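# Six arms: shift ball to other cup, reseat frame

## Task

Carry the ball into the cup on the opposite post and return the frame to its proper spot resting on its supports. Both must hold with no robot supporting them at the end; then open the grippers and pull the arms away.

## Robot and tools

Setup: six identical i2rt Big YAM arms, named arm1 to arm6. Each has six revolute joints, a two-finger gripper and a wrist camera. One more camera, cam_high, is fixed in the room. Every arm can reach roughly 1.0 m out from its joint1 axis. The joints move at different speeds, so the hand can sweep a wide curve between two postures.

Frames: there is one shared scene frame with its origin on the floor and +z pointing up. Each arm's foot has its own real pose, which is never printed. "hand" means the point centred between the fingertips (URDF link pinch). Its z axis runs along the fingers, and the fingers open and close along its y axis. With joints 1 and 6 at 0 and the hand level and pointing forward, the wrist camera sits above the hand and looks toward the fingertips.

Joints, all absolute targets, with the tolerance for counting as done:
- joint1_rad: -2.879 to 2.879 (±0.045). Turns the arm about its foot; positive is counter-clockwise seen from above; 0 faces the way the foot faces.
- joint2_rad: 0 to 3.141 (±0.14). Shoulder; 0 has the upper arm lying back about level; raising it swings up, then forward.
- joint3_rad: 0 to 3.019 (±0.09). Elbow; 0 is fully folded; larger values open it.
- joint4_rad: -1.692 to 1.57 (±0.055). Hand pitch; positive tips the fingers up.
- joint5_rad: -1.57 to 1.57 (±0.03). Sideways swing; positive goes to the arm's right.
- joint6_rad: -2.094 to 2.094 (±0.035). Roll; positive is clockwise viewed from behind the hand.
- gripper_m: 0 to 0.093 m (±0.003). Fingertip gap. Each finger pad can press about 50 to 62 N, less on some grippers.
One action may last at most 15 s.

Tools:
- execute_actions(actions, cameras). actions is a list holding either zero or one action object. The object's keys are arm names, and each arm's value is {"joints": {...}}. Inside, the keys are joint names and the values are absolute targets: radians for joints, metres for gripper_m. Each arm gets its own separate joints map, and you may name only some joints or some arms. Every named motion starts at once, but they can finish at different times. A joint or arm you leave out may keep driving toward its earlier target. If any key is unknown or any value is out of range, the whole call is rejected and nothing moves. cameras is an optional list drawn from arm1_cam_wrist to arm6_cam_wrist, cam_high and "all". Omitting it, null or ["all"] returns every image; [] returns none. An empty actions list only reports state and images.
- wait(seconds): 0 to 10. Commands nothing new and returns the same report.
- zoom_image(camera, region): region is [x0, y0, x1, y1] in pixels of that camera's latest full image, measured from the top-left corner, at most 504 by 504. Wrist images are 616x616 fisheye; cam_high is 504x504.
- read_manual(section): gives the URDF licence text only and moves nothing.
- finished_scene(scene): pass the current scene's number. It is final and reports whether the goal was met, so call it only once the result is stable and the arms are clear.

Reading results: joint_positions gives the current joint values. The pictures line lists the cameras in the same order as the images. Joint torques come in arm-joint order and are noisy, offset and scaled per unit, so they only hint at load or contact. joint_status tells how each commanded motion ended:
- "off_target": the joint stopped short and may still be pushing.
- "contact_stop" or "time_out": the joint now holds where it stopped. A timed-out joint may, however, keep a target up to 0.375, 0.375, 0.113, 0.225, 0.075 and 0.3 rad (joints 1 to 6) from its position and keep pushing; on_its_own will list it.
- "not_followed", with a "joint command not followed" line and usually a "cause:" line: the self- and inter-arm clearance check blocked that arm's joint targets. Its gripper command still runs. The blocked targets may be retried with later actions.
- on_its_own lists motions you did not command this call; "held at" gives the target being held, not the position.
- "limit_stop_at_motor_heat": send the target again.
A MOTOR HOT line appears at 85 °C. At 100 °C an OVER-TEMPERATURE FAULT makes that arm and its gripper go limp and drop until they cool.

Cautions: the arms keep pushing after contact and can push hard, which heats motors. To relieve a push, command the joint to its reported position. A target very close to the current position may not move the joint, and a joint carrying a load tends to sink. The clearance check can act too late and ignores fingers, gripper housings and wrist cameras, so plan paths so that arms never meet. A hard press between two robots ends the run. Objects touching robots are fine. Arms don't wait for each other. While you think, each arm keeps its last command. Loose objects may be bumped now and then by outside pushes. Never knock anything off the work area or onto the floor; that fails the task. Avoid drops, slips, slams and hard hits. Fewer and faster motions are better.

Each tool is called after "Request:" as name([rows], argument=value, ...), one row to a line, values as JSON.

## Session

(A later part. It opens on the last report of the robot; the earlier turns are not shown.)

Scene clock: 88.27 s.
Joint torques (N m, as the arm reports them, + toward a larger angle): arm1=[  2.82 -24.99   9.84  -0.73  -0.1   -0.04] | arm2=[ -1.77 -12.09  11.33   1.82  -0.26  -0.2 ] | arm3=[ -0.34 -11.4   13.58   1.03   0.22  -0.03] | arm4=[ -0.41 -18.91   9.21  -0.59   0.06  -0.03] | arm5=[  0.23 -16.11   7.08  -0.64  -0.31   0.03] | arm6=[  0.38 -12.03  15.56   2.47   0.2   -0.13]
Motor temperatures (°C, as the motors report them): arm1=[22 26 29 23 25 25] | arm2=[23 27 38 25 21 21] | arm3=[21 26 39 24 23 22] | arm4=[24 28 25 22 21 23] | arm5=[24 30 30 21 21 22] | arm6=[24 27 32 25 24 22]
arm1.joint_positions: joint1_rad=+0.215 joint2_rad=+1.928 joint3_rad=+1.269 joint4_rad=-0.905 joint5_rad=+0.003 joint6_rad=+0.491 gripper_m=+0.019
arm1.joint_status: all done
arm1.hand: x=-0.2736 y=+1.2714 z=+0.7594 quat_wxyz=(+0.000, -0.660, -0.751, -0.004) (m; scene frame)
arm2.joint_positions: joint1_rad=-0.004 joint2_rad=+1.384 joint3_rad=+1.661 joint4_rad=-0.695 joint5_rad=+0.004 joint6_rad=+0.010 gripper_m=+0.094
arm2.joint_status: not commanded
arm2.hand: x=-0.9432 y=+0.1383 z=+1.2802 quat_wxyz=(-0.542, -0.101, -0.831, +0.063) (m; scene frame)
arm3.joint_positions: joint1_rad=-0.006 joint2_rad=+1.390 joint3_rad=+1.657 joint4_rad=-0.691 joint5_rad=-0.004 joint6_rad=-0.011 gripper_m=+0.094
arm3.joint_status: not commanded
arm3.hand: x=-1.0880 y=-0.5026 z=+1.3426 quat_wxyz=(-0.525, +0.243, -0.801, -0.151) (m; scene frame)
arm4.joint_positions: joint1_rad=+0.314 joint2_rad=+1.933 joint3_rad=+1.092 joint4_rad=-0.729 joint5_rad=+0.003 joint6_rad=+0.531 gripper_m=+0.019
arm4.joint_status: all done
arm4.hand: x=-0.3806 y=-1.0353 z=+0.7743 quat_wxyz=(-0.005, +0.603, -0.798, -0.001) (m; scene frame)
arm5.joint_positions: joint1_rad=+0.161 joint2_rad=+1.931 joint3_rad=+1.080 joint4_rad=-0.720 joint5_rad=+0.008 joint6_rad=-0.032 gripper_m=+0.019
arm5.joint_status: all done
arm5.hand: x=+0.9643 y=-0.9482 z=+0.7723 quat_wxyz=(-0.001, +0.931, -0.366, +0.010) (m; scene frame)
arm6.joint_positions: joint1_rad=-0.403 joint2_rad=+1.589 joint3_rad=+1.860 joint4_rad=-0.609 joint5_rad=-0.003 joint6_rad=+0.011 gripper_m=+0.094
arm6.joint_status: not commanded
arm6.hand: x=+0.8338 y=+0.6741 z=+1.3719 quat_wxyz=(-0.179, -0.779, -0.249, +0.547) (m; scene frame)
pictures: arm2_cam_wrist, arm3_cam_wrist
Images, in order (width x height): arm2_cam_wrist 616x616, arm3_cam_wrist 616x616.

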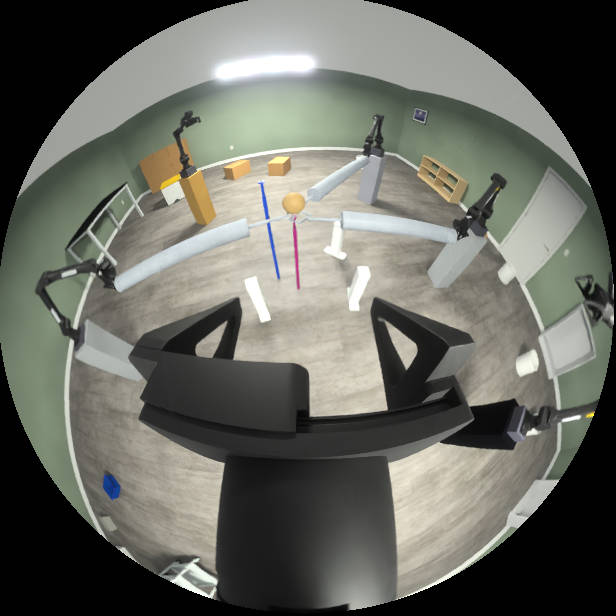

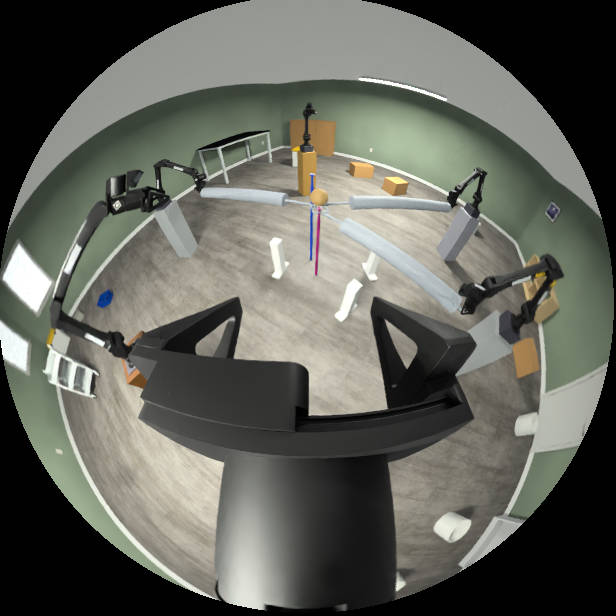

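Request:
execute_actions([
  {"arm1":{"joints":{"joint2_rad":1.755,"joint3_rad":1.432,"joint4_rad":-1.165}},"arm4":{"joints":{"joint2_rad":1.74,"joint3_rad":1.22,"joint4_rad":-1.0}},"arm5":{"joints":{"joint2_rad":1.737,"joint3_rad":1.195,"joint4_rad":-0.985}}},
], cameras=[])

Request:
execute_actions([
  {"arm1":{"joints":{"joint2_rad":1.685,"joint3_rad":1.61,"joint4_rad":-1.41}},"arm4":{"joints":{"joint2_rad":1.625,"joint3_rad":1.363,"joint4_rad":-1.25}},"arm5":{"joints":{"joint2_rad":1.617,"joint3_rad":1.335,"joint4_rad":-1.238}}},
], cameras=["arm2_cam_wrist","arm3_cam_wrist"])

Request:
zoom_image(camera="arm2_cam_wrist", region=[230,130,330,230])

Request:
zoom_image(camera="arm3_cam_wrist", region=[270,130,370,230])

Scene clock: 94.93 s.
Joint torques (N m, as the arm reports them, + toward a larger angle): arm1=[  3.13 -23.62  11.82  -0.74  -0.08  -0.07] | arm2=[ -1.96 -12.61  11.35   1.78  -0.22  -0.19] | arm3=[ -0.35 -11.39  13.58   1.04   0.22  -0.03] | arm4=[ -0.87 -17.96  11.65  -0.47   0.12  -0.03] | arm5=[  0.3  -15.6    9.41  -0.68  -0.39   0.01] | arm6=[  0.09 -12.89  15.54   2.43   0.18  -0.15]
Motor temperatures (°C, as the motors report them): arm1=[22 26 30 23 25 25] | arm2=[23 27 38 25 21 21] | arm3=[21 26 39 24 23 22] | arm4=[24 28 26 22 21 23] | arm5=[24 30 30 21 21 22] | arm6=[24 27 33 25 24 22]
arm1.joint_positions: joint1_rad=+0.215 joint2_rad=+1.801 joint3_rad=+1.366 joint4_rad=-1.142 joint5_rad=+0.004 joint6_rad=+0.491 gripper_m=+0.019
arm1.joint_status: all done
arm1.hand: x=-0.2753 y=+1.2719 z=+0.8544 quat_wxyz=(+0.006, -0.660, -0.752, -0.005) (m; scene frame)
arm2.joint_positions: joint1_rad=-0.004 joint2_rad=+1.384 joint3_rad=+1.661 joint4_rad=-0.695 joint5_rad=+0.004 joint6_rad=+0.010 gripper_m=+0.094
arm2.joint_status: not commanded
arm2.hand: x=-0.9432 y=+0.1383 z=+1.2802 quat_wxyz=(-0.542, -0.101, -0.831, +0.063) (m; scene frame)
arm3.joint_positions: joint1_rad=-0.006 joint2_rad=+1.390 joint3_rad=+1.657 joint4_rad=-0.691 joint5_rad=-0.004 joint6_rad=-0.011 gripper_m=+0.094
arm3.joint_status: not commanded
arm3.hand: x=-1.0880 y=-0.5026 z=+1.3426 quat_wxyz=(-0.525, +0.243, -0.801, -0.151) (m; scene frame)
arm4.joint_positions: joint1_rad=+0.314 joint2_rad=+1.763 joint3_rad=+1.162 joint4_rad=-0.977 joint5_rad=+0.001 joint6_rad=+0.531 gripper_m=+0.019
arm4.joint_status: all done
arm4.hand: x=-0.3812 y=-1.0365 z=+0.8718 quat_wxyz=(-0.003, +0.603, -0.798, +0.003) (m; scene frame)
arm5.joint_positions: joint1_rad=+0.160 joint2_rad=+1.749 joint3_rad=+1.146 joint4_rad=-0.965 joint5_rad=+0.009 joint6_rad=-0.033 gripper_m=+0.019
arm5.joint_status: all done
arm5.hand: x=+0.9632 y=-0.9464 z=+0.8733 quat_wxyz=(-0.002, +0.931, -0.366, +0.008) (m; scene frame)
arm6.joint_positions: joint1_rad=-0.403 joint2_rad=+1.589 joint3_rad=+1.860 joint4_rad=-0.609 joint5_rad=-0.003 joint6_rad=+0.011 gripper_m=+0.094
arm6.joint_status: not commanded
arm6.hand: x=+0.8338 y=+0.6741 z=+1.3719 quat_wxyz=(-0.179, -0.779, -0.249, +0.547) (m; scene frame)
pictures: none
No camera images: the call's "cameras" was empty. Leave "cameras" out to get every camera's image.

Scene clock: 96.03 s.
Joint torques (N m, as the arm reports them, + toward a larger angle): arm1=[  3.53 -24.52  13.19  -0.41   0.02  -0.03] | arm2=[ -1.81 -12.54  11.39   1.77  -0.23  -0.19] | arm3=[ -0.33 -11.33  13.57   1.05   0.22  -0.02] | arm4=[ -0.67 -17.8   13.58  -0.53   0.12  -0.03] | arm5=[  0.1  -14.36  11.04  -0.77  -0.33   0.02] | arm6=[ -0.34 -11.71  15.44   2.27   0.22  -0.15]
Motor temperatures (°C, as the motors report them): arm1=[22 26 31 23 25 25] | arm2=[23 27 38 25 21 21] | arm3=[21 26 39 24 23 22] | arm4=[24 28 26 22 21 23] | arm5=[24 30 31 21 21 22] | arm6=[24 27 33 25 24 22]
arm1.joint_positions: joint1_rad=+0.220 joint2_rad=+1.737 joint3_rad=+1.531 joint4_rad=-1.388 joint5_rad=+0.000 joint6_rad=+0.494 gripper_m=+0.019
arm1.joint_status: all done
arm1.hand: x=-0.2730 y=+1.2722 z=+0.9461 quat_wxyz=(+0.014, -0.659, -0.752, -0.009) (m; scene frame)
arm2.joint_positions: joint1_rad=-0.004 joint2_rad=+1.384 joint3_rad=+1.661 joint4_rad=-0.695 joint5_rad=+0.004 joint6_rad=+0.010 gripper_m=+0.094
arm2.joint_status: not commanded
arm2.hand: x=-0.9432 y=+0.1383 z=+1.2802 quat_wxyz=(-0.542, -0.101, -0.831, +0.063) (m; scene frame)
arm3.joint_positions: joint1_rad=-0.006 joint2_rad=+1.390 joint3_rad=+1.657 joint4_rad=-0.691 joint5_rad=-0.004 joint6_rad=-0.011 gripper_m=+0.094
arm3.joint_status: not commanded
arm3.hand: x=-1.0880 y=-0.5026 z=+1.3426 quat_wxyz=(-0.525, +0.243, -0.801, -0.151) (m; scene frame)
arm4.joint_positions: joint1_rad=+0.315 joint2_rad=+1.651 joint3_rad=+1.292 joint4_rad=-1.227 joint5_rad=+0.002 joint6_rad=+0.531 gripper_m=+0.019
arm4.joint_status: all done
arm4.hand: x=-0.3818 y=-1.0372 z=+0.9670 quat_wxyz=(-0.002, +0.603, -0.798, +0.006) (m; scene frame)
arm5.joint_positions: joint1_rad=+0.160 joint2_rad=+1.634 joint3_rad=+1.276 joint4_rad=-1.218 joint5_rad=+0.007 joint6_rad=-0.033 gripper_m=+0.019
arm5.joint_status: all done
arm5.hand: x=+0.9625 y=-0.9464 z=+0.9690 quat_wxyz=(+0.000, +0.930, -0.366, +0.012) (m; scene frame)
arm6.joint_positions: joint1_rad=-0.403 joint2_rad=+1.589 joint3_rad=+1.860 joint4_rad=-0.609 joint5_rad=-0.003 joint6_rad=+0.011 gripper_m=+0.094
arm6.joint_status: not commanded
arm6.hand: x=+0.8338 y=+0.6741 z=+1.3719 quat_wxyz=(-0.179, -0.779, -0.249, +0.547) (m; scene frame)
pictures: arm2_cam_wrist, arm3_cam_wrist
Images, in order (width x height): arm2_cam_wrist 616x616, arm3_cam_wrist 616x616.

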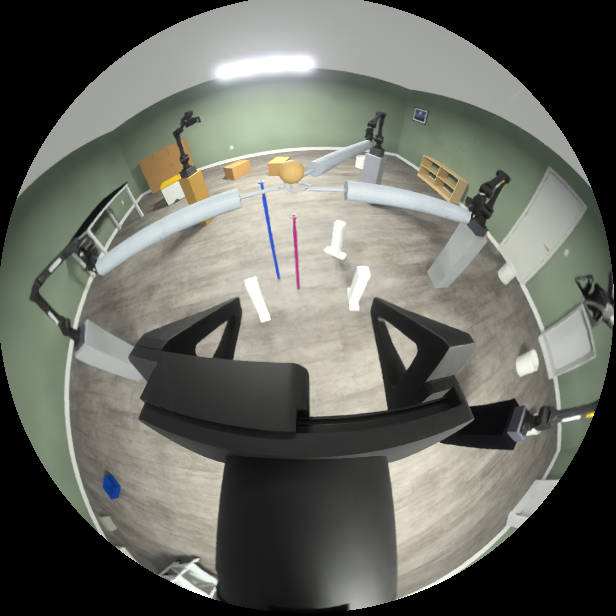

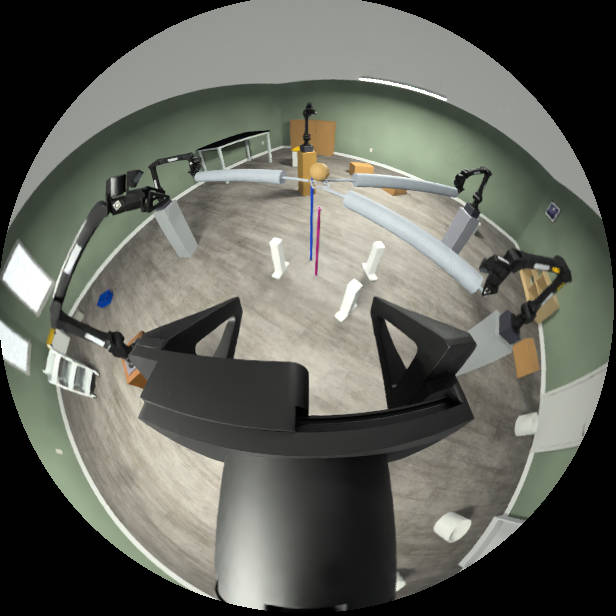

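Region (230, 130, 330, 230) of arm2_cam_wrist's 616x616 image, scaled by 5.040, with more detail than that image has.

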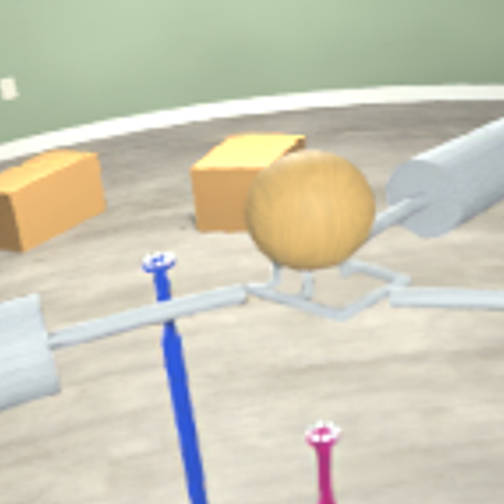

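Region (270, 130, 370, 230) of arm3_cam_wrist's 616x616 image, scaled by 5.040, with more detail than that image has.

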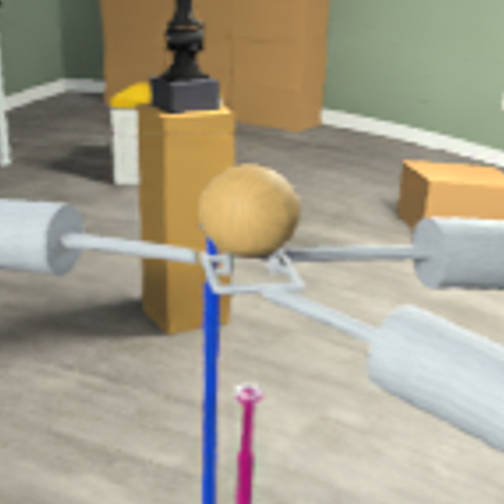

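Request:
execute_actions([
  {"arm1":{"joints":{"joint1_rad":0.342,"joint2_rad":1.655,"joint3_rad":1.675,"joint4_rad":-1.48,"joint6_rad":0.615}},"arm4":{"joints":{"joint1_rad":0.213,"joint2_rad":1.69,"joint3_rad":1.535,"joint4_rad":-1.35,"joint6_rad":0.424}},"arm5":{"joints":{"joint1_rad":0.034,"joint2_rad":1.605,"joint3_rad":1.405,"joint4_rad":-1.315,"joint6_rad":-0.157}}},
], cameras=[])

Request:
execute_actions([
  {"arm1":{"joints":{"joint1_rad":0.479,"joint2_rad":1.665,"joint3_rad":1.685,"joint4_rad":-1.48,"joint6_rad":0.752}},"arm4":{"joints":{"joint1_rad":0.11,"joint2_rad":1.805,"joint3_rad":1.69,"joint4_rad":-1.39,"joint6_rad":0.321}},"arm5":{"joints":{"joint1_rad":-0.109,"joint2_rad":1.645,"joint3_rad":1.45,"joint4_rad":-1.322,"joint6_rad":-0.3}}},
], cameras=["arm2_cam_wrist","arm3_cam_wrist","arm6_cam_wrist"])

Request:
zoom_image(camera="arm2_cam_wrist", region=[230,130,330,230])

Request:
zoom_image(camera="arm3_cam_wrist", region=[270,130,370,230])

Request:
zoom_image(camera="arm6_cam_wrist", region=[265,170,365,270])

Scene clock: 110.97 s.
Joint torques (N m, as the arm reports them, + toward a larger angle): arm1=[  1.4  -26.07  14.44  -0.5    0.15  -0.22] | arm2=[ -1.47 -12.46  11.32   1.74  -0.22  -0.15] | arm3=[ -0.3  -11.38  13.58   1.03   0.23  -0.02] | arm4=[ -0.09 -20.79  14.43  -0.33   0.05   0.  ] | arm5=[  0.47 -15.89  12.36  -0.77  -0.34   0.02] | arm6=[  0.56 -12.49  15.5    2.1    0.15  -0.15]
Motor temperatures (°C, as the motors report them): arm1=[22 26 34 23 25 25] | arm2=[23 27 38 25 21 21] | arm3=[21 26 39 24 23 22] | arm4=[24 28 30 22 21 23] | arm5=[24 30 34 21 22 22] | arm6=[24 27 33 25 24 22]
arm1.joint_positions: joint1_rad=+0.348 joint2_rad=+1.728 joint3_rad=+1.580 joint4_rad=-1.458 joint5_rad=-0.002 joint6_rad=+0.624 gripper_m=+0.019
arm1.joint_status: joint3_rad time_out (moved +0.049 of +0.144); the others done
arm1.on_its_own: joint3_rad reads +1.580 and still pushes toward +1.675 since a time_out
arm1.hand: x=-0.2230 y=+1.3160 z=+0.9703 quat_wxyz=(+0.020, -0.660, -0.751, -0.009) (m; scene frame)
arm2.joint_positions: joint1_rad=-0.004 joint2_rad=+1.384 joint3_rad=+1.661 joint4_rad=-0.695 joint5_rad=+0.004 joint6_rad=+0.010 gripper_m=+0.094
arm2.joint_status: not commanded
arm2.hand: x=-0.9432 y=+0.1383 z=+1.2802 quat_wxyz=(-0.542, -0.101, -0.831, +0.063) (m; scene frame)
arm3.joint_positions: joint1_rad=-0.006 joint2_rad=+1.390 joint3_rad=+1.657 joint4_rad=-0.691 joint5_rad=-0.004 joint6_rad=-0.011 gripper_m=+0.094
arm3.joint_status: not commanded
arm3.hand: x=-1.0880 y=-0.5026 z=+1.3426 quat_wxyz=(-0.525, +0.243, -0.801, -0.151) (m; scene frame)
arm4.joint_positions: joint1_rad=+0.205 joint2_rad=+1.731 joint3_rad=+1.455 joint4_rad=-1.332 joint5_rad=+0.003 joint6_rad=+0.425 gripper_m=+0.019
arm4.joint_status: all done
arm4.hand: x=-0.3358 y=-0.9936 z=+0.9889 quat_wxyz=(+0.004, +0.602, -0.798, +0.016) (m; scene frame)
arm5.joint_positions: joint1_rad=+0.028 joint2_rad=+1.634 joint3_rad=+1.331 joint4_rad=-1.295 joint5_rad=+0.007 joint6_rad=-0.164 gripper_m=+0.019
arm5.joint_status: all done
arm5.hand: x=+1.0079 y=-0.9042 z=+0.9893 quat_wxyz=(+0.006, +0.930, -0.366, +0.021) (m; scene frame)
arm6.joint_positions: joint1_rad=-0.403 joint2_rad=+1.589 joint3_rad=+1.860 joint4_rad=-0.609 joint5_rad=-0.003 joint6_rad=+0.011 gripper_m=+0.094
arm6.joint_status: not commanded
arm6.hand: x=+0.8338 y=+0.6741 z=+1.3719 quat_wxyz=(-0.179, -0.779, -0.249, +0.547) (m; scene frame)
pictures: none
No camera images: the call's "cameras" was empty. Leave "cameras" out to get every camera's image.

not run: a stop came earlier in this reply.

Region (230, 130, 330, 230) of arm2_cam_wrist's 616x616 image, scaled by 5.040, with more detail than that image has.

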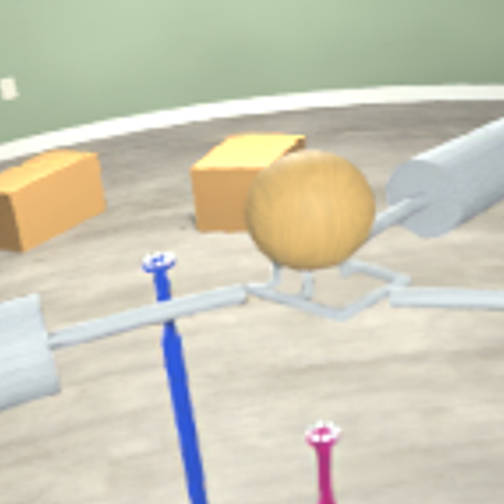

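Region (270, 130, 370, 230) of arm3_cam_wrist's 616x616 image, scaled by 5.040, with more detail than that image has.

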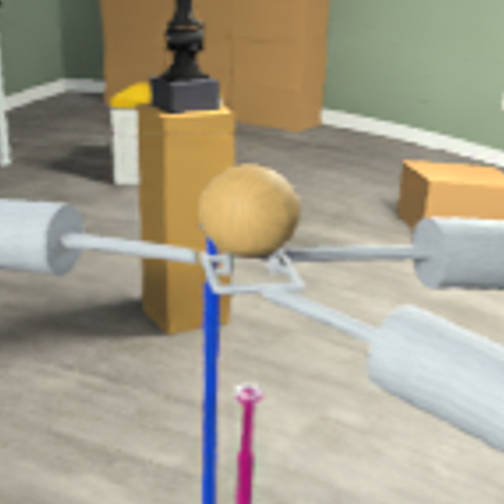

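This scene's latest camera images include none from arm6_cam_wrist. They are from: arm2_cam_wrist, arm3_cam_wrist. Call execute_actions without "cameras", or with arm6_cam_wrist in "cameras", to get its image.

Request:
execute_actions([
  {"arm1":{"joints":{"joint1_rad":0.472,"joint2_rad":1.665,"joint4_rad":-1.435,"joint6_rad":0.752}},"arm4":{"joints":{"joint1_rad":0.115,"joint2_rad":1.795,"joint3_rad":1.685,"joint4_rad":-1.355,"joint6_rad":0.321}},"arm5":{"joints":{"joint1_rad":-0.109,"joint2_rad":1.64,"joint3_rad":1.45,"joint4_rad":-1.29,"joint6_rad":-0.3}}},
], cameras=["arm2_cam_wrist","arm3_cam_wrist","arm6_cam_wrist"])

Request:
zoom_image(camera="arm2_cam_wrist", region=[230,130,330,230])

Request:
zoom_image(camera="arm3_cam_wrist", region=[270,130,370,230])

Request:
zoom_image(camera="arm6_cam_wrist", region=[265,170,365,270])

Scene clock: 116.40 s.
Joint torques (N m, as the arm reports them, + toward a larger angle): arm1=[  1.51 -25.04  14.61   1.03   0.36  -0.16] | arm2=[ -1.47 -12.42  11.52   1.7   -0.24  -0.19] | arm3=[ -0.33 -11.37  13.58   1.03   0.22  -0.02] | arm4=[  0.13 -23.27  15.08   0.25  -0.25  -0.04] | arm5=[ -0.01 -14.7   12.25   0.3   -0.54   0.  ] | arm6=[  0.36 -12.55  15.55   2.39   0.19  -0.15]
Motor temperatures (°C, as the motors report them): arm1=[22 26 35 23 25 25] | arm2=[23 27 39 25 21 21] | arm3=[21 26 39 24 23 22] | arm4=[24 28 31 22 21 23] | arm5=[24 30 35 21 22 22] | arm6=[24 27 33 25 24 22]
arm1.joint_positions: joint1_rad=+0.483 joint2_rad=+1.728 joint3_rad=+1.580 joint4_rad=-1.444 joint5_rad=-0.008 joint6_rad=+0.757 gripper_m=+0.019
arm1.joint_status: all done
arm1.on_its_own: joint3_rad reads +1.580 and still pushes toward +1.675 since a time_out
arm1.hand: x=-0.1722 y=+1.3656 z=+0.9711 quat_wxyz=(+0.013, -0.659, -0.752, -0.010) (m; scene frame)
arm2.joint_positions: joint1_rad=-0.004 joint2_rad=+1.384 joint3_rad=+1.661 joint4_rad=-0.695 joint5_rad=+0.004 joint6_rad=+0.010 gripper_m=+0.094
arm2.joint_status: not commanded
arm2.hand: x=-0.9432 y=+0.1383 z=+1.2802 quat_wxyz=(-0.542, -0.101, -0.831, +0.063) (m; scene frame)
arm3.joint_positions: joint1_rad=-0.006 joint2_rad=+1.390 joint3_rad=+1.657 joint4_rad=-0.691 joint5_rad=-0.004 joint6_rad=-0.011 gripper_m=+0.094
arm3.joint_status: not commanded
arm3.hand: x=-1.0880 y=-0.5026 z=+1.3426 quat_wxyz=(-0.525, +0.243, -0.801, -0.151) (m; scene frame)
arm4.joint_positions: joint1_rad=+0.106 joint2_rad=+1.844 joint3_rad=+1.597 joint4_rad=-1.350 joint5_rad=+0.008 joint6_rad=+0.326 gripper_m=+0.019
arm4.joint_status: all done
arm4.hand: x=-0.2869 y=-0.9433 z=+0.9830 quat_wxyz=(+0.000, +0.602, -0.798, +0.013) (m; scene frame)
arm5.joint_positions: joint1_rad=-0.113 joint2_rad=+1.655 joint3_rad=+1.373 joint4_rad=-1.297 joint5_rad=+0.010 joint6_rad=-0.305 gripper_m=+0.019
arm5.joint_status: all done
arm5.hand: x=+1.0565 y=-0.8547 z=+0.9949 quat_wxyz=(+0.001, +0.930, -0.366, +0.014) (m; scene frame)
arm6.joint_positions: joint1_rad=-0.403 joint2_rad=+1.589 joint3_rad=+1.860 joint4_rad=-0.609 joint5_rad=-0.003 joint6_rad=+0.011 gripper_m=+0.094
arm6.joint_status: not commanded
arm6.hand: x=+0.8338 y=+0.6741 z=+1.3719 quat_wxyz=(-0.179, -0.779, -0.249, +0.547) (m; scene frame)
pictures: arm2_cam_wrist, arm3_cam_wrist, arm6_cam_wrist
Images, in order (width x height): arm2_cam_wrist 616x616, arm3_cam_wrist 616x616, arm6_cam_wrist 616x616.

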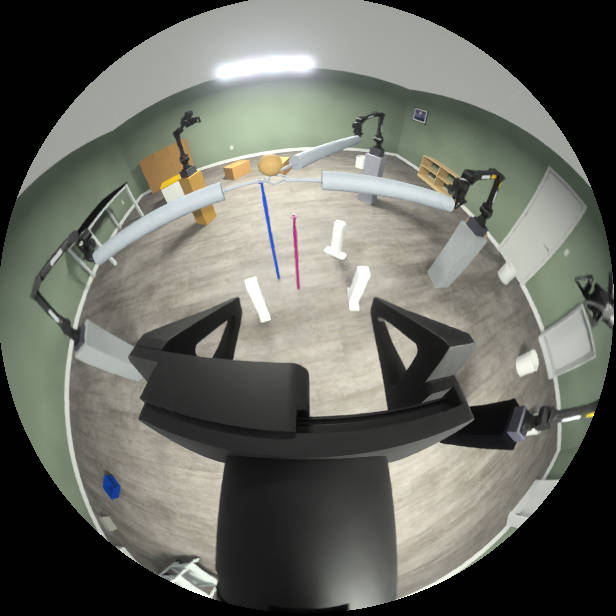

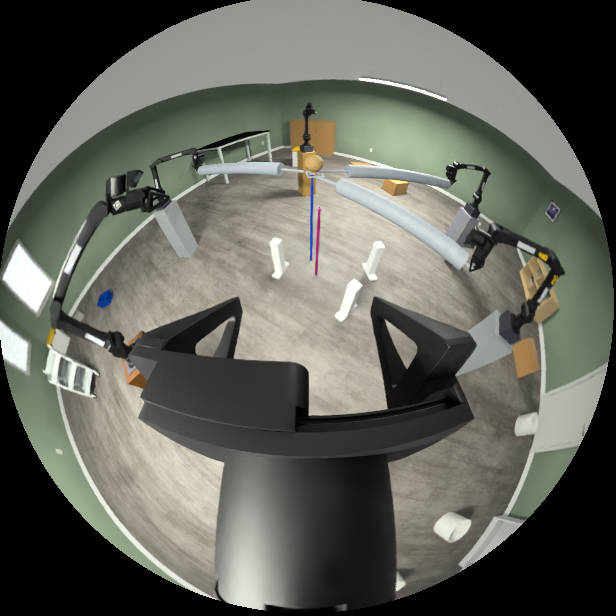

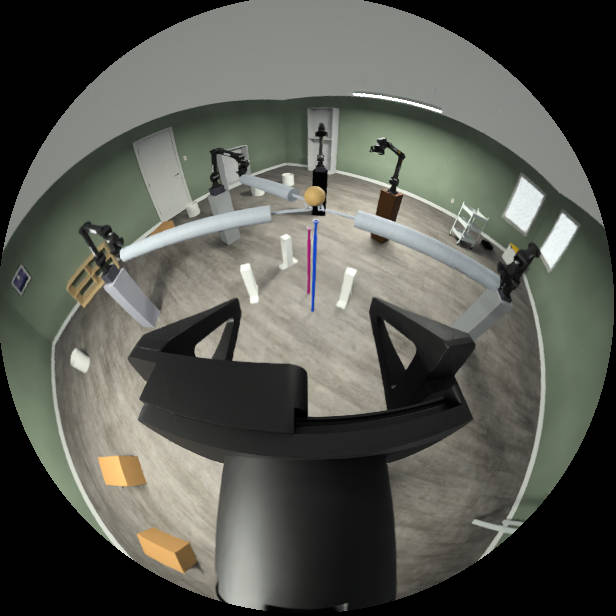

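Region (230, 130, 330, 230) of arm2_cam_wrist's 616x616 image, scaled by 5.040, with more detail than that image has.

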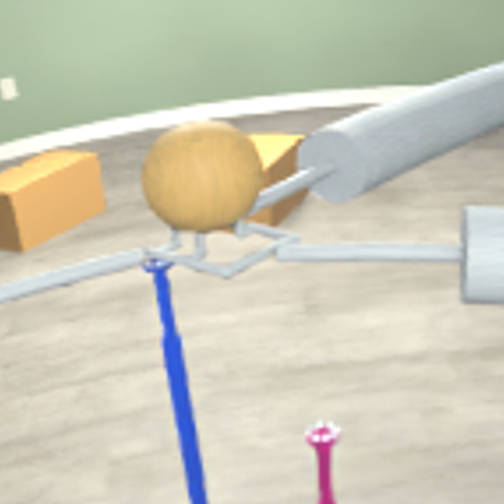

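Region (270, 130, 370, 230) of arm3_cam_wrist's 616x616 image, scaled by 5.040, with more detail than that image has.

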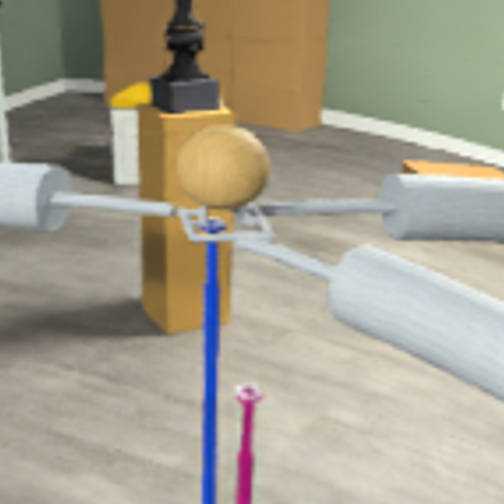

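Region (265, 170, 365, 270) of arm6_cam_wrist's 616x616 image, scaled by 5.040, with more detail than that image has.

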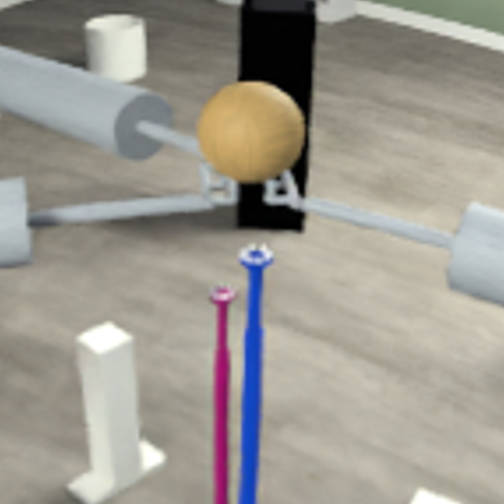

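Request:
execute_actions([
  {"arm1":{"joints":{"joint1_rad":0.61,"joint2_rad":1.725,"joint3_rad":1.695,"joint4_rad":-1.41,"joint6_rad":0.892}},"arm4":{"joints":{"joint1_rad":0.018,"joint2_rad":1.93,"joint3_rad":1.862,"joint4_rad":-1.38,"joint6_rad":0.219}},"arm5":{"joints":{"joint1_rad":-0.253,"joint2_rad":1.72,"joint3_rad":1.493,"joint4_rad":-1.255,"joint6_rad":-0.445}}},
], cameras=["arm2_cam_wrist","arm3_cam_wrist","arm6_cam_wrist"])

Request:
zoom_image(camera="arm2_cam_wrist", region=[220,135,300,215])

Request:
zoom_image(camera="arm3_cam_wrist", region=[270,135,350,215])

Request:
zoom_image(camera="arm6_cam_wrist", region=[275,170,355,250])

Scene clock: 126.07 s.
Joint torques (N m, as the arm reports them, + toward a larger angle): arm1=[  1.97 -25.71  14.85   0.7    0.46  -0.13] | arm2=[ -1.27 -12.64  11.43   1.69  -0.26  -0.18] | arm3=[ -0.33 -11.41  13.57   1.03   0.22  -0.03] | arm4=[  0.03 -26.43  15.48   0.35  -0.2   -0.06] | arm5=[  1.09 -17.72  12.64   0.09  -0.57   0.05] | arm6=[ -0.35 -12.44  15.59   2.58   0.23  -0.14]
Motor temperatures (°C, as the motors report them): arm1=[22 27 37 23 25 25] | arm2=[23 27 39 25 21 21] | arm3=[21 26 39 24 23 22] | arm4=[24 29 33 22 21 23] | arm5=[24 30 37 21 22 22] | arm6=[24 27 33 25 24 22]
arm1.joint_positions: joint1_rad=+0.619 joint2_rad=+1.785 joint3_rad=+1.593 joint4_rad=-1.412 joint5_rad=-0.009 joint6_rad=+0.894 gripper_m=+0.019
arm1.joint_status: joint3_rad time_out (moved +0.013 of +0.115); the others done
arm1.on_its_own: joint3_rad reads +1.593 and still pushes toward +1.695 since a time_out
arm1.hand: x=-0.1187 y=+1.4165 z=+0.9475 quat_wxyz=(+0.020, -0.659, -0.751, -0.008) (m; scene frame)
arm2.joint_positions: joint1_rad=-0.004 joint2_rad=+1.384 joint3_rad=+1.661 joint4_rad=-0.695 joint5_rad=+0.004 joint6_rad=+0.010 gripper_m=+0.094
arm2.joint_status: not commanded
arm2.hand: x=-0.9432 y=+0.1383 z=+1.2802 quat_wxyz=(-0.542, -0.101, -0.831, +0.063) (m; scene frame)
arm3.joint_positions: joint1_rad=-0.006 joint2_rad=+1.390 joint3_rad=+1.657 joint4_rad=-0.691 joint5_rad=-0.004 joint6_rad=-0.011 gripper_m=+0.094
arm3.joint_status: not commanded
arm3.hand: x=-1.0880 y=-0.5026 z=+1.3426 quat_wxyz=(-0.525, +0.243, -0.801, -0.151) (m; scene frame)
arm4.joint_positions: joint1_rad=+0.009 joint2_rad=+1.987 joint3_rad=+1.769 joint4_rad=-1.378 joint5_rad=+0.007 joint6_rad=+0.227 gripper_m=+0.019
arm4.joint_status: joint3_rad time_out (moved +0.173 of +0.265); the others done
arm4.on_its_own: joint3_rad reads +1.769 and still pushes toward +1.862 since a time_out
arm4.hand: x=-0.2306 y=-0.8928 z=+0.9675 quat_wxyz=(+0.001, +0.603, -0.798, +0.011) (m; scene frame)
arm5.joint_positions: joint1_rad=-0.259 joint2_rad=+1.749 joint3_rad=+1.413 joint4_rad=-1.257 joint5_rad=+0.011 joint6_rad=-0.452 gripper_m=+0.019
arm5.joint_status: all done
arm5.hand: x=+1.1122 y=-0.8014 z=+0.9649 quat_wxyz=(+0.006, +0.930, -0.366, +0.019) (m; scene frame)
arm6.joint_positions: joint1_rad=-0.403 joint2_rad=+1.589 joint3_rad=+1.860 joint4_rad=-0.609 joint5_rad=-0.003 joint6_rad=+0.011 gripper_m=+0.094
arm6.joint_status: not commanded
arm6.hand: x=+0.8338 y=+0.6741 z=+1.3719 quat_wxyz=(-0.179, -0.779, -0.249, +0.547) (m; scene frame)
pictures: arm2_cam_wrist, arm3_cam_wrist, arm6_cam_wrist
Images, in order (width x height): arm2_cam_wrist 616x616, arm3_cam_wrist 616x616, arm6_cam_wrist 616x616.

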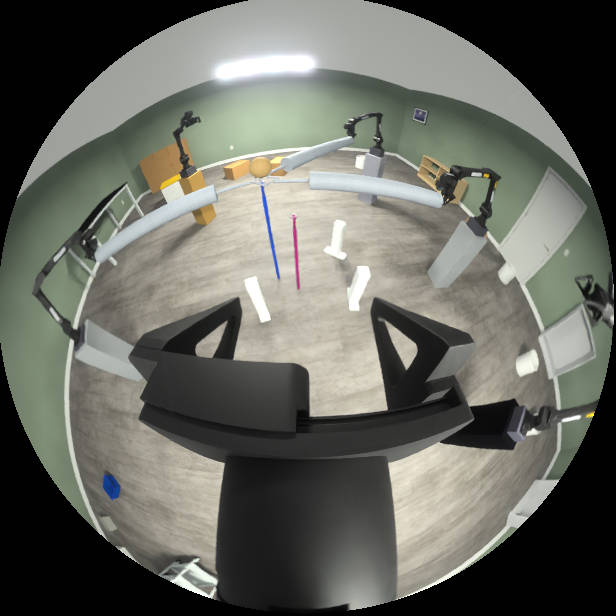

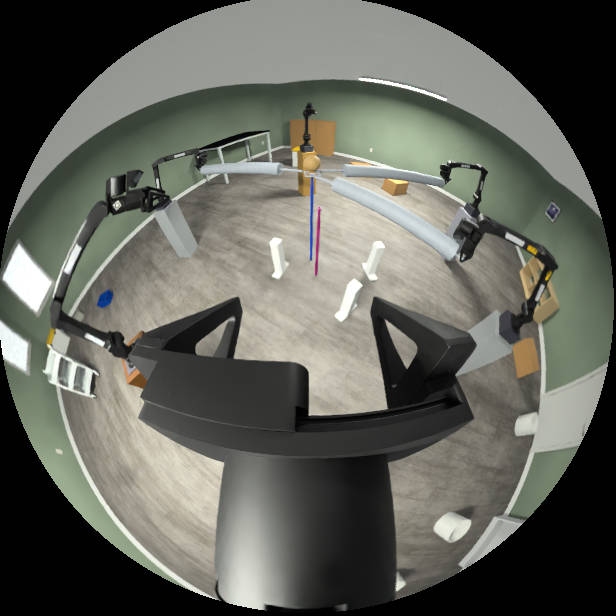

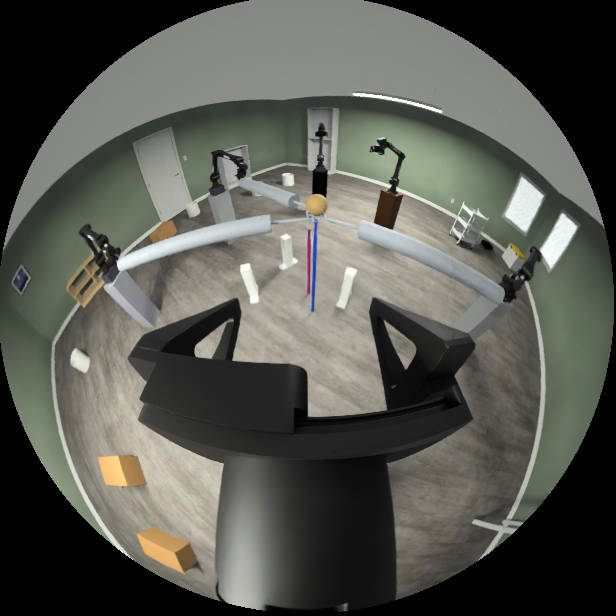

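Region (220, 135, 300, 215) of arm2_cam_wrist's 616x616 image, scaled by 6.300, with more detail than that image has.

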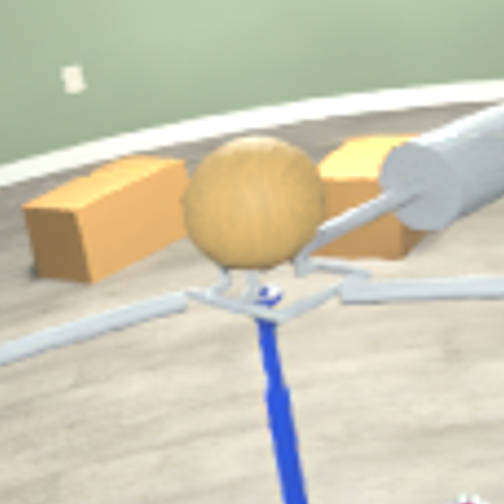

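Region (270, 135, 350, 215) of arm3_cam_wrist's 616x616 image, scaled by 6.300, with more detail than that image has.

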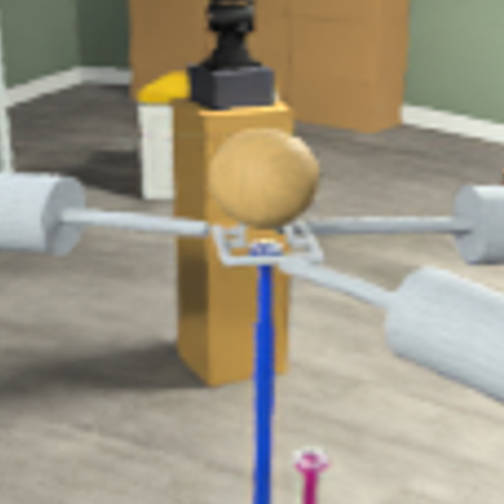

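Region (275, 170, 355, 250) of arm6_cam_wrist's 616x616 image, scaled by 6.300, with more detail than that image has.

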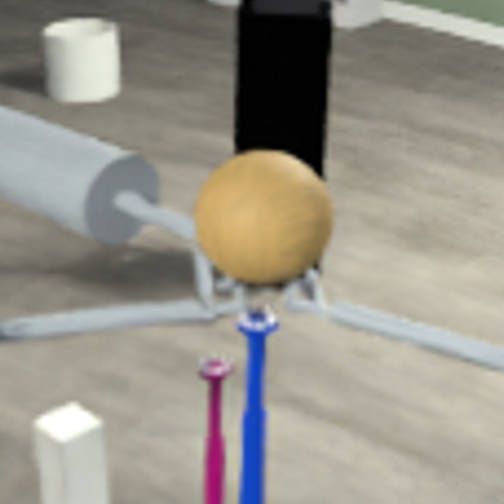

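Request:
execute_actions([
  {"arm1":{"joints":{"joint1_rad":0.625,"joint2_rad":1.755,"joint3_rad":1.57,"joint4_rad":-1.27,"joint6_rad":0.9}},"arm4":{"joints":{"joint1_rad":0.0,"joint2_rad":1.965,"joint3_rad":1.74,"joint4_rad":-1.237,"joint6_rad":0.212}},"arm5":{"joints":{"joint1_rad":-0.268,"joint2_rad":1.765,"joint3_rad":1.37,"joint4_rad":-1.108,"joint6_rad":-0.457}}},
], cameras=["arm2_cam_wrist","arm3_cam_wrist"])

Request:
zoom_image(camera="arm2_cam_wrist", region=[220,135,300,215])

Request:
zoom_image(camera="arm3_cam_wrist", region=[270,135,350,215])

Scene clock: 134.57 s.
Joint torques (N m, as the arm reports them, + toward a larger angle): arm1=[  1.63 -24.95  10.65   2.03   0.44  -0.22] | arm2=[ -1.01 -12.91  11.24   1.78  -0.24  -0.18] | arm3=[ -0.29 -11.4   13.58   1.04   0.22  -0.03] | arm4=[ -0.87 -25.27  10.61   1.68  -0.07  -0.1 ] | arm5=[  0.43 -16.8    7.86   1.42  -0.53  -0.09] | arm6=[  0.18 -12.32  15.55   2.32   0.2   -0.05]
Motor temperatures (°C, as the motors report them): arm1=[22 27 37 23 25 25] | arm2=[23 27 39 25 21 21] | arm3=[21 26 40 24 23 22] | arm4=[24 29 34 22 21 23] | arm5=[24 30 37 21 22 22] | arm6=[24 27 34 25 24 22]
arm1.joint_positions: joint1_rad=+0.634 joint2_rad=+1.808 joint3_rad=+1.522 joint4_rad=-1.305 joint5_rad=-0.010 joint6_rad=+0.910 gripper_m=+0.019
arm1.joint_status: all done
arm1.hand: x=-0.1114 y=+1.4228 z=+0.9091 quat_wxyz=(+0.013, -0.660, -0.751, -0.009) (m; scene frame)
arm2.joint_positions: joint1_rad=-0.004 joint2_rad=+1.384 joint3_rad=+1.661 joint4_rad=-0.695 joint5_rad=+0.004 joint6_rad=+0.010 gripper_m=+0.094
arm2.joint_status: not commanded
arm2.hand: x=-0.9432 y=+0.1383 z=+1.2802 quat_wxyz=(-0.542, -0.101, -0.831, +0.063) (m; scene frame)
arm3.joint_positions: joint1_rad=-0.006 joint2_rad=+1.390 joint3_rad=+1.657 joint4_rad=-0.691 joint5_rad=-0.004 joint6_rad=-0.011 gripper_m=+0.094
arm3.joint_status: not commanded
arm3.hand: x=-1.0880 y=-0.5026 z=+1.3426 quat_wxyz=(-0.525, +0.243, -0.801, -0.151) (m; scene frame)
arm4.joint_positions: joint1_rad=+0.004 joint2_rad=+2.010 joint3_rad=+1.713 joint4_rad=-1.264 joint5_rad=+0.005 joint6_rad=+0.224 gripper_m=+0.019
arm4.joint_status: all done
arm4.hand: x=-0.2272 y=-0.8847 z=+0.9327 quat_wxyz=(-0.009, +0.602, -0.799, -0.003) (m; scene frame)
arm5.joint_positions: joint1_rad=-0.267 joint2_rad=+1.786 joint3_rad=+1.352 joint4_rad=-1.140 joint5_rad=+0.010 joint6_rad=-0.456 gripper_m=+0.019
arm5.joint_status: all done
arm5.hand: x=+1.1152 y=-0.7972 z=+0.9247 quat_wxyz=(+0.000, +0.930, -0.368, +0.013) (m; scene frame)
arm6.joint_positions: joint1_rad=-0.403 joint2_rad=+1.589 joint3_rad=+1.860 joint4_rad=-0.609 joint5_rad=-0.003 joint6_rad=+0.011 gripper_m=+0.094
arm6.joint_status: not commanded
arm6.hand: x=+0.8338 y=+0.6741 z=+1.3719 quat_wxyz=(-0.179, -0.779, -0.249, +0.547) (m; scene frame)
pictures: arm2_cam_wrist, arm3_cam_wrist
Images, in order (width x height): arm2_cam_wrist 616x616, arm3_cam_wrist 616x616.

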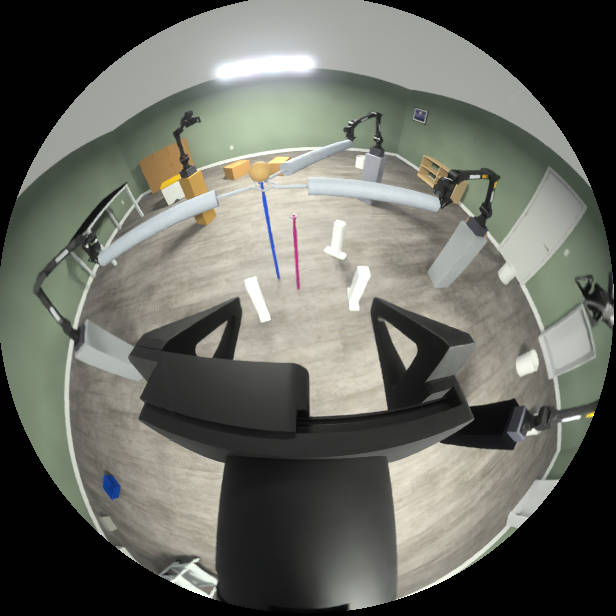

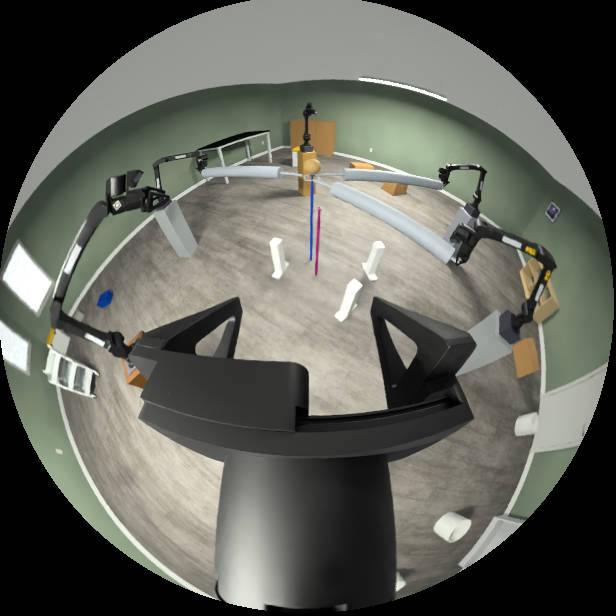

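Region (220, 135, 300, 215) of arm2_cam_wrist's 616x616 image, scaled by 6.300, with more detail than that image has.

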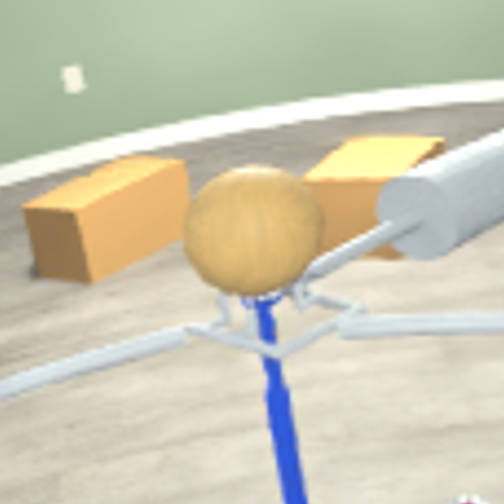

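Region (270, 135, 350, 215) of arm3_cam_wrist's 616x616 image, scaled by 6.300, with more detail than that image has.

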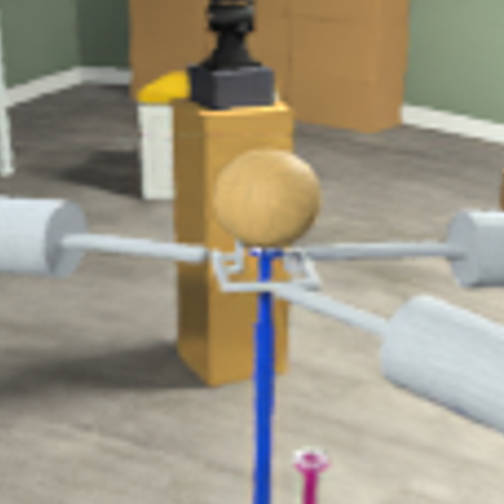

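Request:
execute_actions([
  {"arm1":{"joints":{"joint1_rad":0.618,"joint2_rad":1.815,"joint3_rad":1.47,"joint4_rad":-1.11}},"arm4":{"joints":{"joint2_rad":2.025,"joint3_rad":1.63,"joint4_rad":-1.085}},"arm5":{"joints":{"joint2_rad":1.843,"joint3_rad":1.27,"joint4_rad":-0.94}}},
], cameras=["arm2_cam_wrist","arm3_cam_wrist"])

Request:
zoom_image(camera="arm2_cam_wrist", region=[220,145,300,225])

Request:
zoom_image(camera="arm3_cam_wrist", region=[270,145,350,225])

Scene clock: 147.30 s.
Joint torques (N m, as the arm reports them, + toward a larger angle): arm1=[  2.81 -25.94  10.     1.87   0.24  -0.18] | arm2=[ -1.73 -11.97  11.24   1.72  -0.23  -0.2 ] | arm3=[ -0.31 -11.36  13.58   1.04   0.23  -0.02] | arm4=[ -0.4  -26.26   9.66   0.99  -0.09  -0.1 ] | arm5=[ -0.34 -18.47   6.85   0.51  -0.26  -0.03] | arm6=[ -0.51 -12.95  15.49   2.39   0.16  -0.11]
Motor temperatures (°C, as the motors report them): arm1=[22 27 36 23 25 25] | arm2=[23 27 40 25 21 21] | arm3=[21 26 40 24 23 22] | arm4=[24 30 32 22 21 23] | arm5=[24 30 35 21 22 22] | arm6=[24 27 34 25 24 22]
arm1.joint_positions: joint1_rad=+0.625 joint2_rad=+1.877 joint3_rad=+1.429 joint4_rad=-1.134 joint5_rad=-0.005 joint6_rad=+0.906 gripper_m=+0.019
arm1.joint_status: all done
arm1.hand: x=-0.1110 y=+1.4167 z=+0.8401 quat_wxyz=(+0.009, -0.661, -0.750, -0.007) (m; scene frame)
arm2.joint_positions: joint1_rad=-0.004 joint2_rad=+1.384 joint3_rad=+1.661 joint4_rad=-0.695 joint5_rad=+0.004 joint6_rad=+0.010 gripper_m=+0.094
arm2.joint_status: not commanded
arm2.hand: x=-0.9432 y=+0.1383 z=+1.2802 quat_wxyz=(-0.542, -0.101, -0.831, +0.063) (m; scene frame)
arm3.joint_positions: joint1_rad=-0.006 joint2_rad=+1.390 joint3_rad=+1.657 joint4_rad=-0.691 joint5_rad=-0.004 joint6_rad=-0.011 gripper_m=+0.094
arm3.joint_status: not commanded
arm3.hand: x=-1.0880 y=-0.5026 z=+1.3426 quat_wxyz=(-0.525, +0.243, -0.801, -0.151) (m; scene frame)
arm4.joint_positions: joint1_rad=+0.001 joint2_rad=+2.074 joint3_rad=+1.609 joint4_rad=-1.099 joint5_rad=+0.005 joint6_rad=+0.222 gripper_m=+0.019
arm4.joint_status: all done
arm4.hand: x=-0.2252 y=-0.8894 z=+0.8582 quat_wxyz=(-0.008, +0.601, -0.799, -0.002) (m; scene frame)
arm5.joint_positions: joint1_rad=-0.267 joint2_rad=+1.874 joint3_rad=+1.255 joint4_rad=-0.959 joint5_rad=+0.005 joint6_rad=-0.456 gripper_m=+0.019
arm5.joint_status: all done
arm5.hand: x=+1.1174 y=-0.8036 z=+0.8491 quat_wxyz=(+0.003, +0.930, -0.368, +0.013) (m; scene frame)
arm6.joint_positions: joint1_rad=-0.403 joint2_rad=+1.589 joint3_rad=+1.860 joint4_rad=-0.609 joint5_rad=-0.003 joint6_rad=+0.011 gripper_m=+0.094
arm6.joint_status: not commanded
arm6.hand: x=+0.8338 y=+0.6741 z=+1.3719 quat_wxyz=(-0.179, -0.779, -0.249, +0.547) (m; scene frame)
pictures: arm2_cam_wrist, arm3_cam_wrist
Images, in order (width x height): arm2_cam_wrist 616x616, arm3_cam_wrist 616x616.

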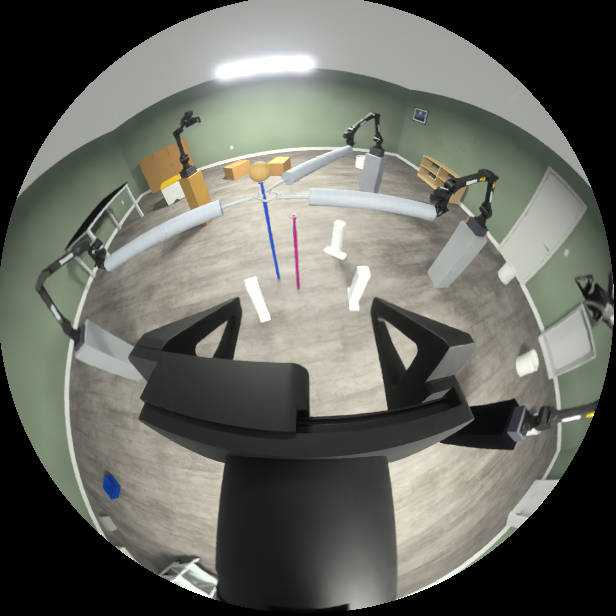

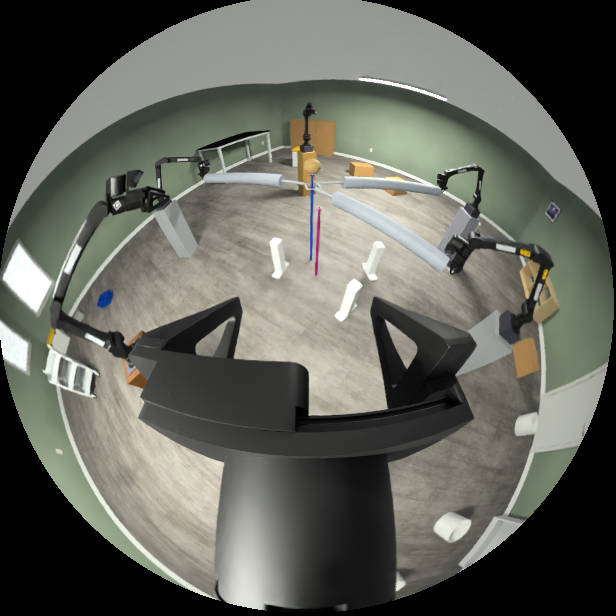

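Region (220, 145, 300, 225) of arm2_cam_wrist's 616x616 image, scaled by 6.300, with more detail than that image has.

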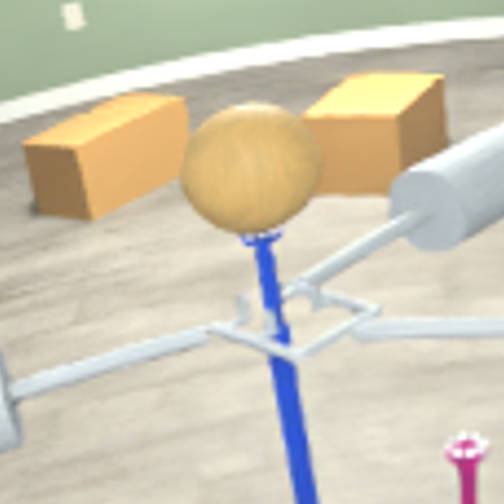

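Region (270, 145, 350, 225) of arm3_cam_wrist's 616x616 image, scaled by 6.300, with more detail than that image has.

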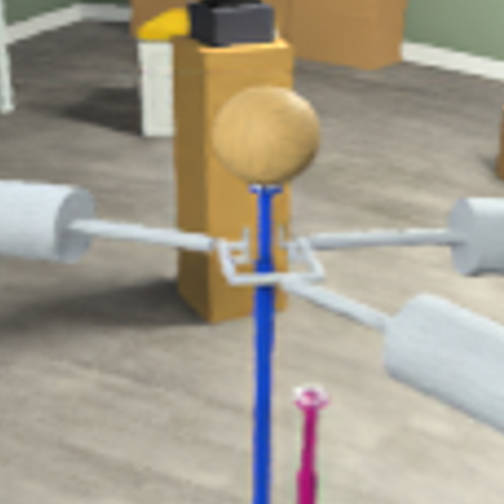

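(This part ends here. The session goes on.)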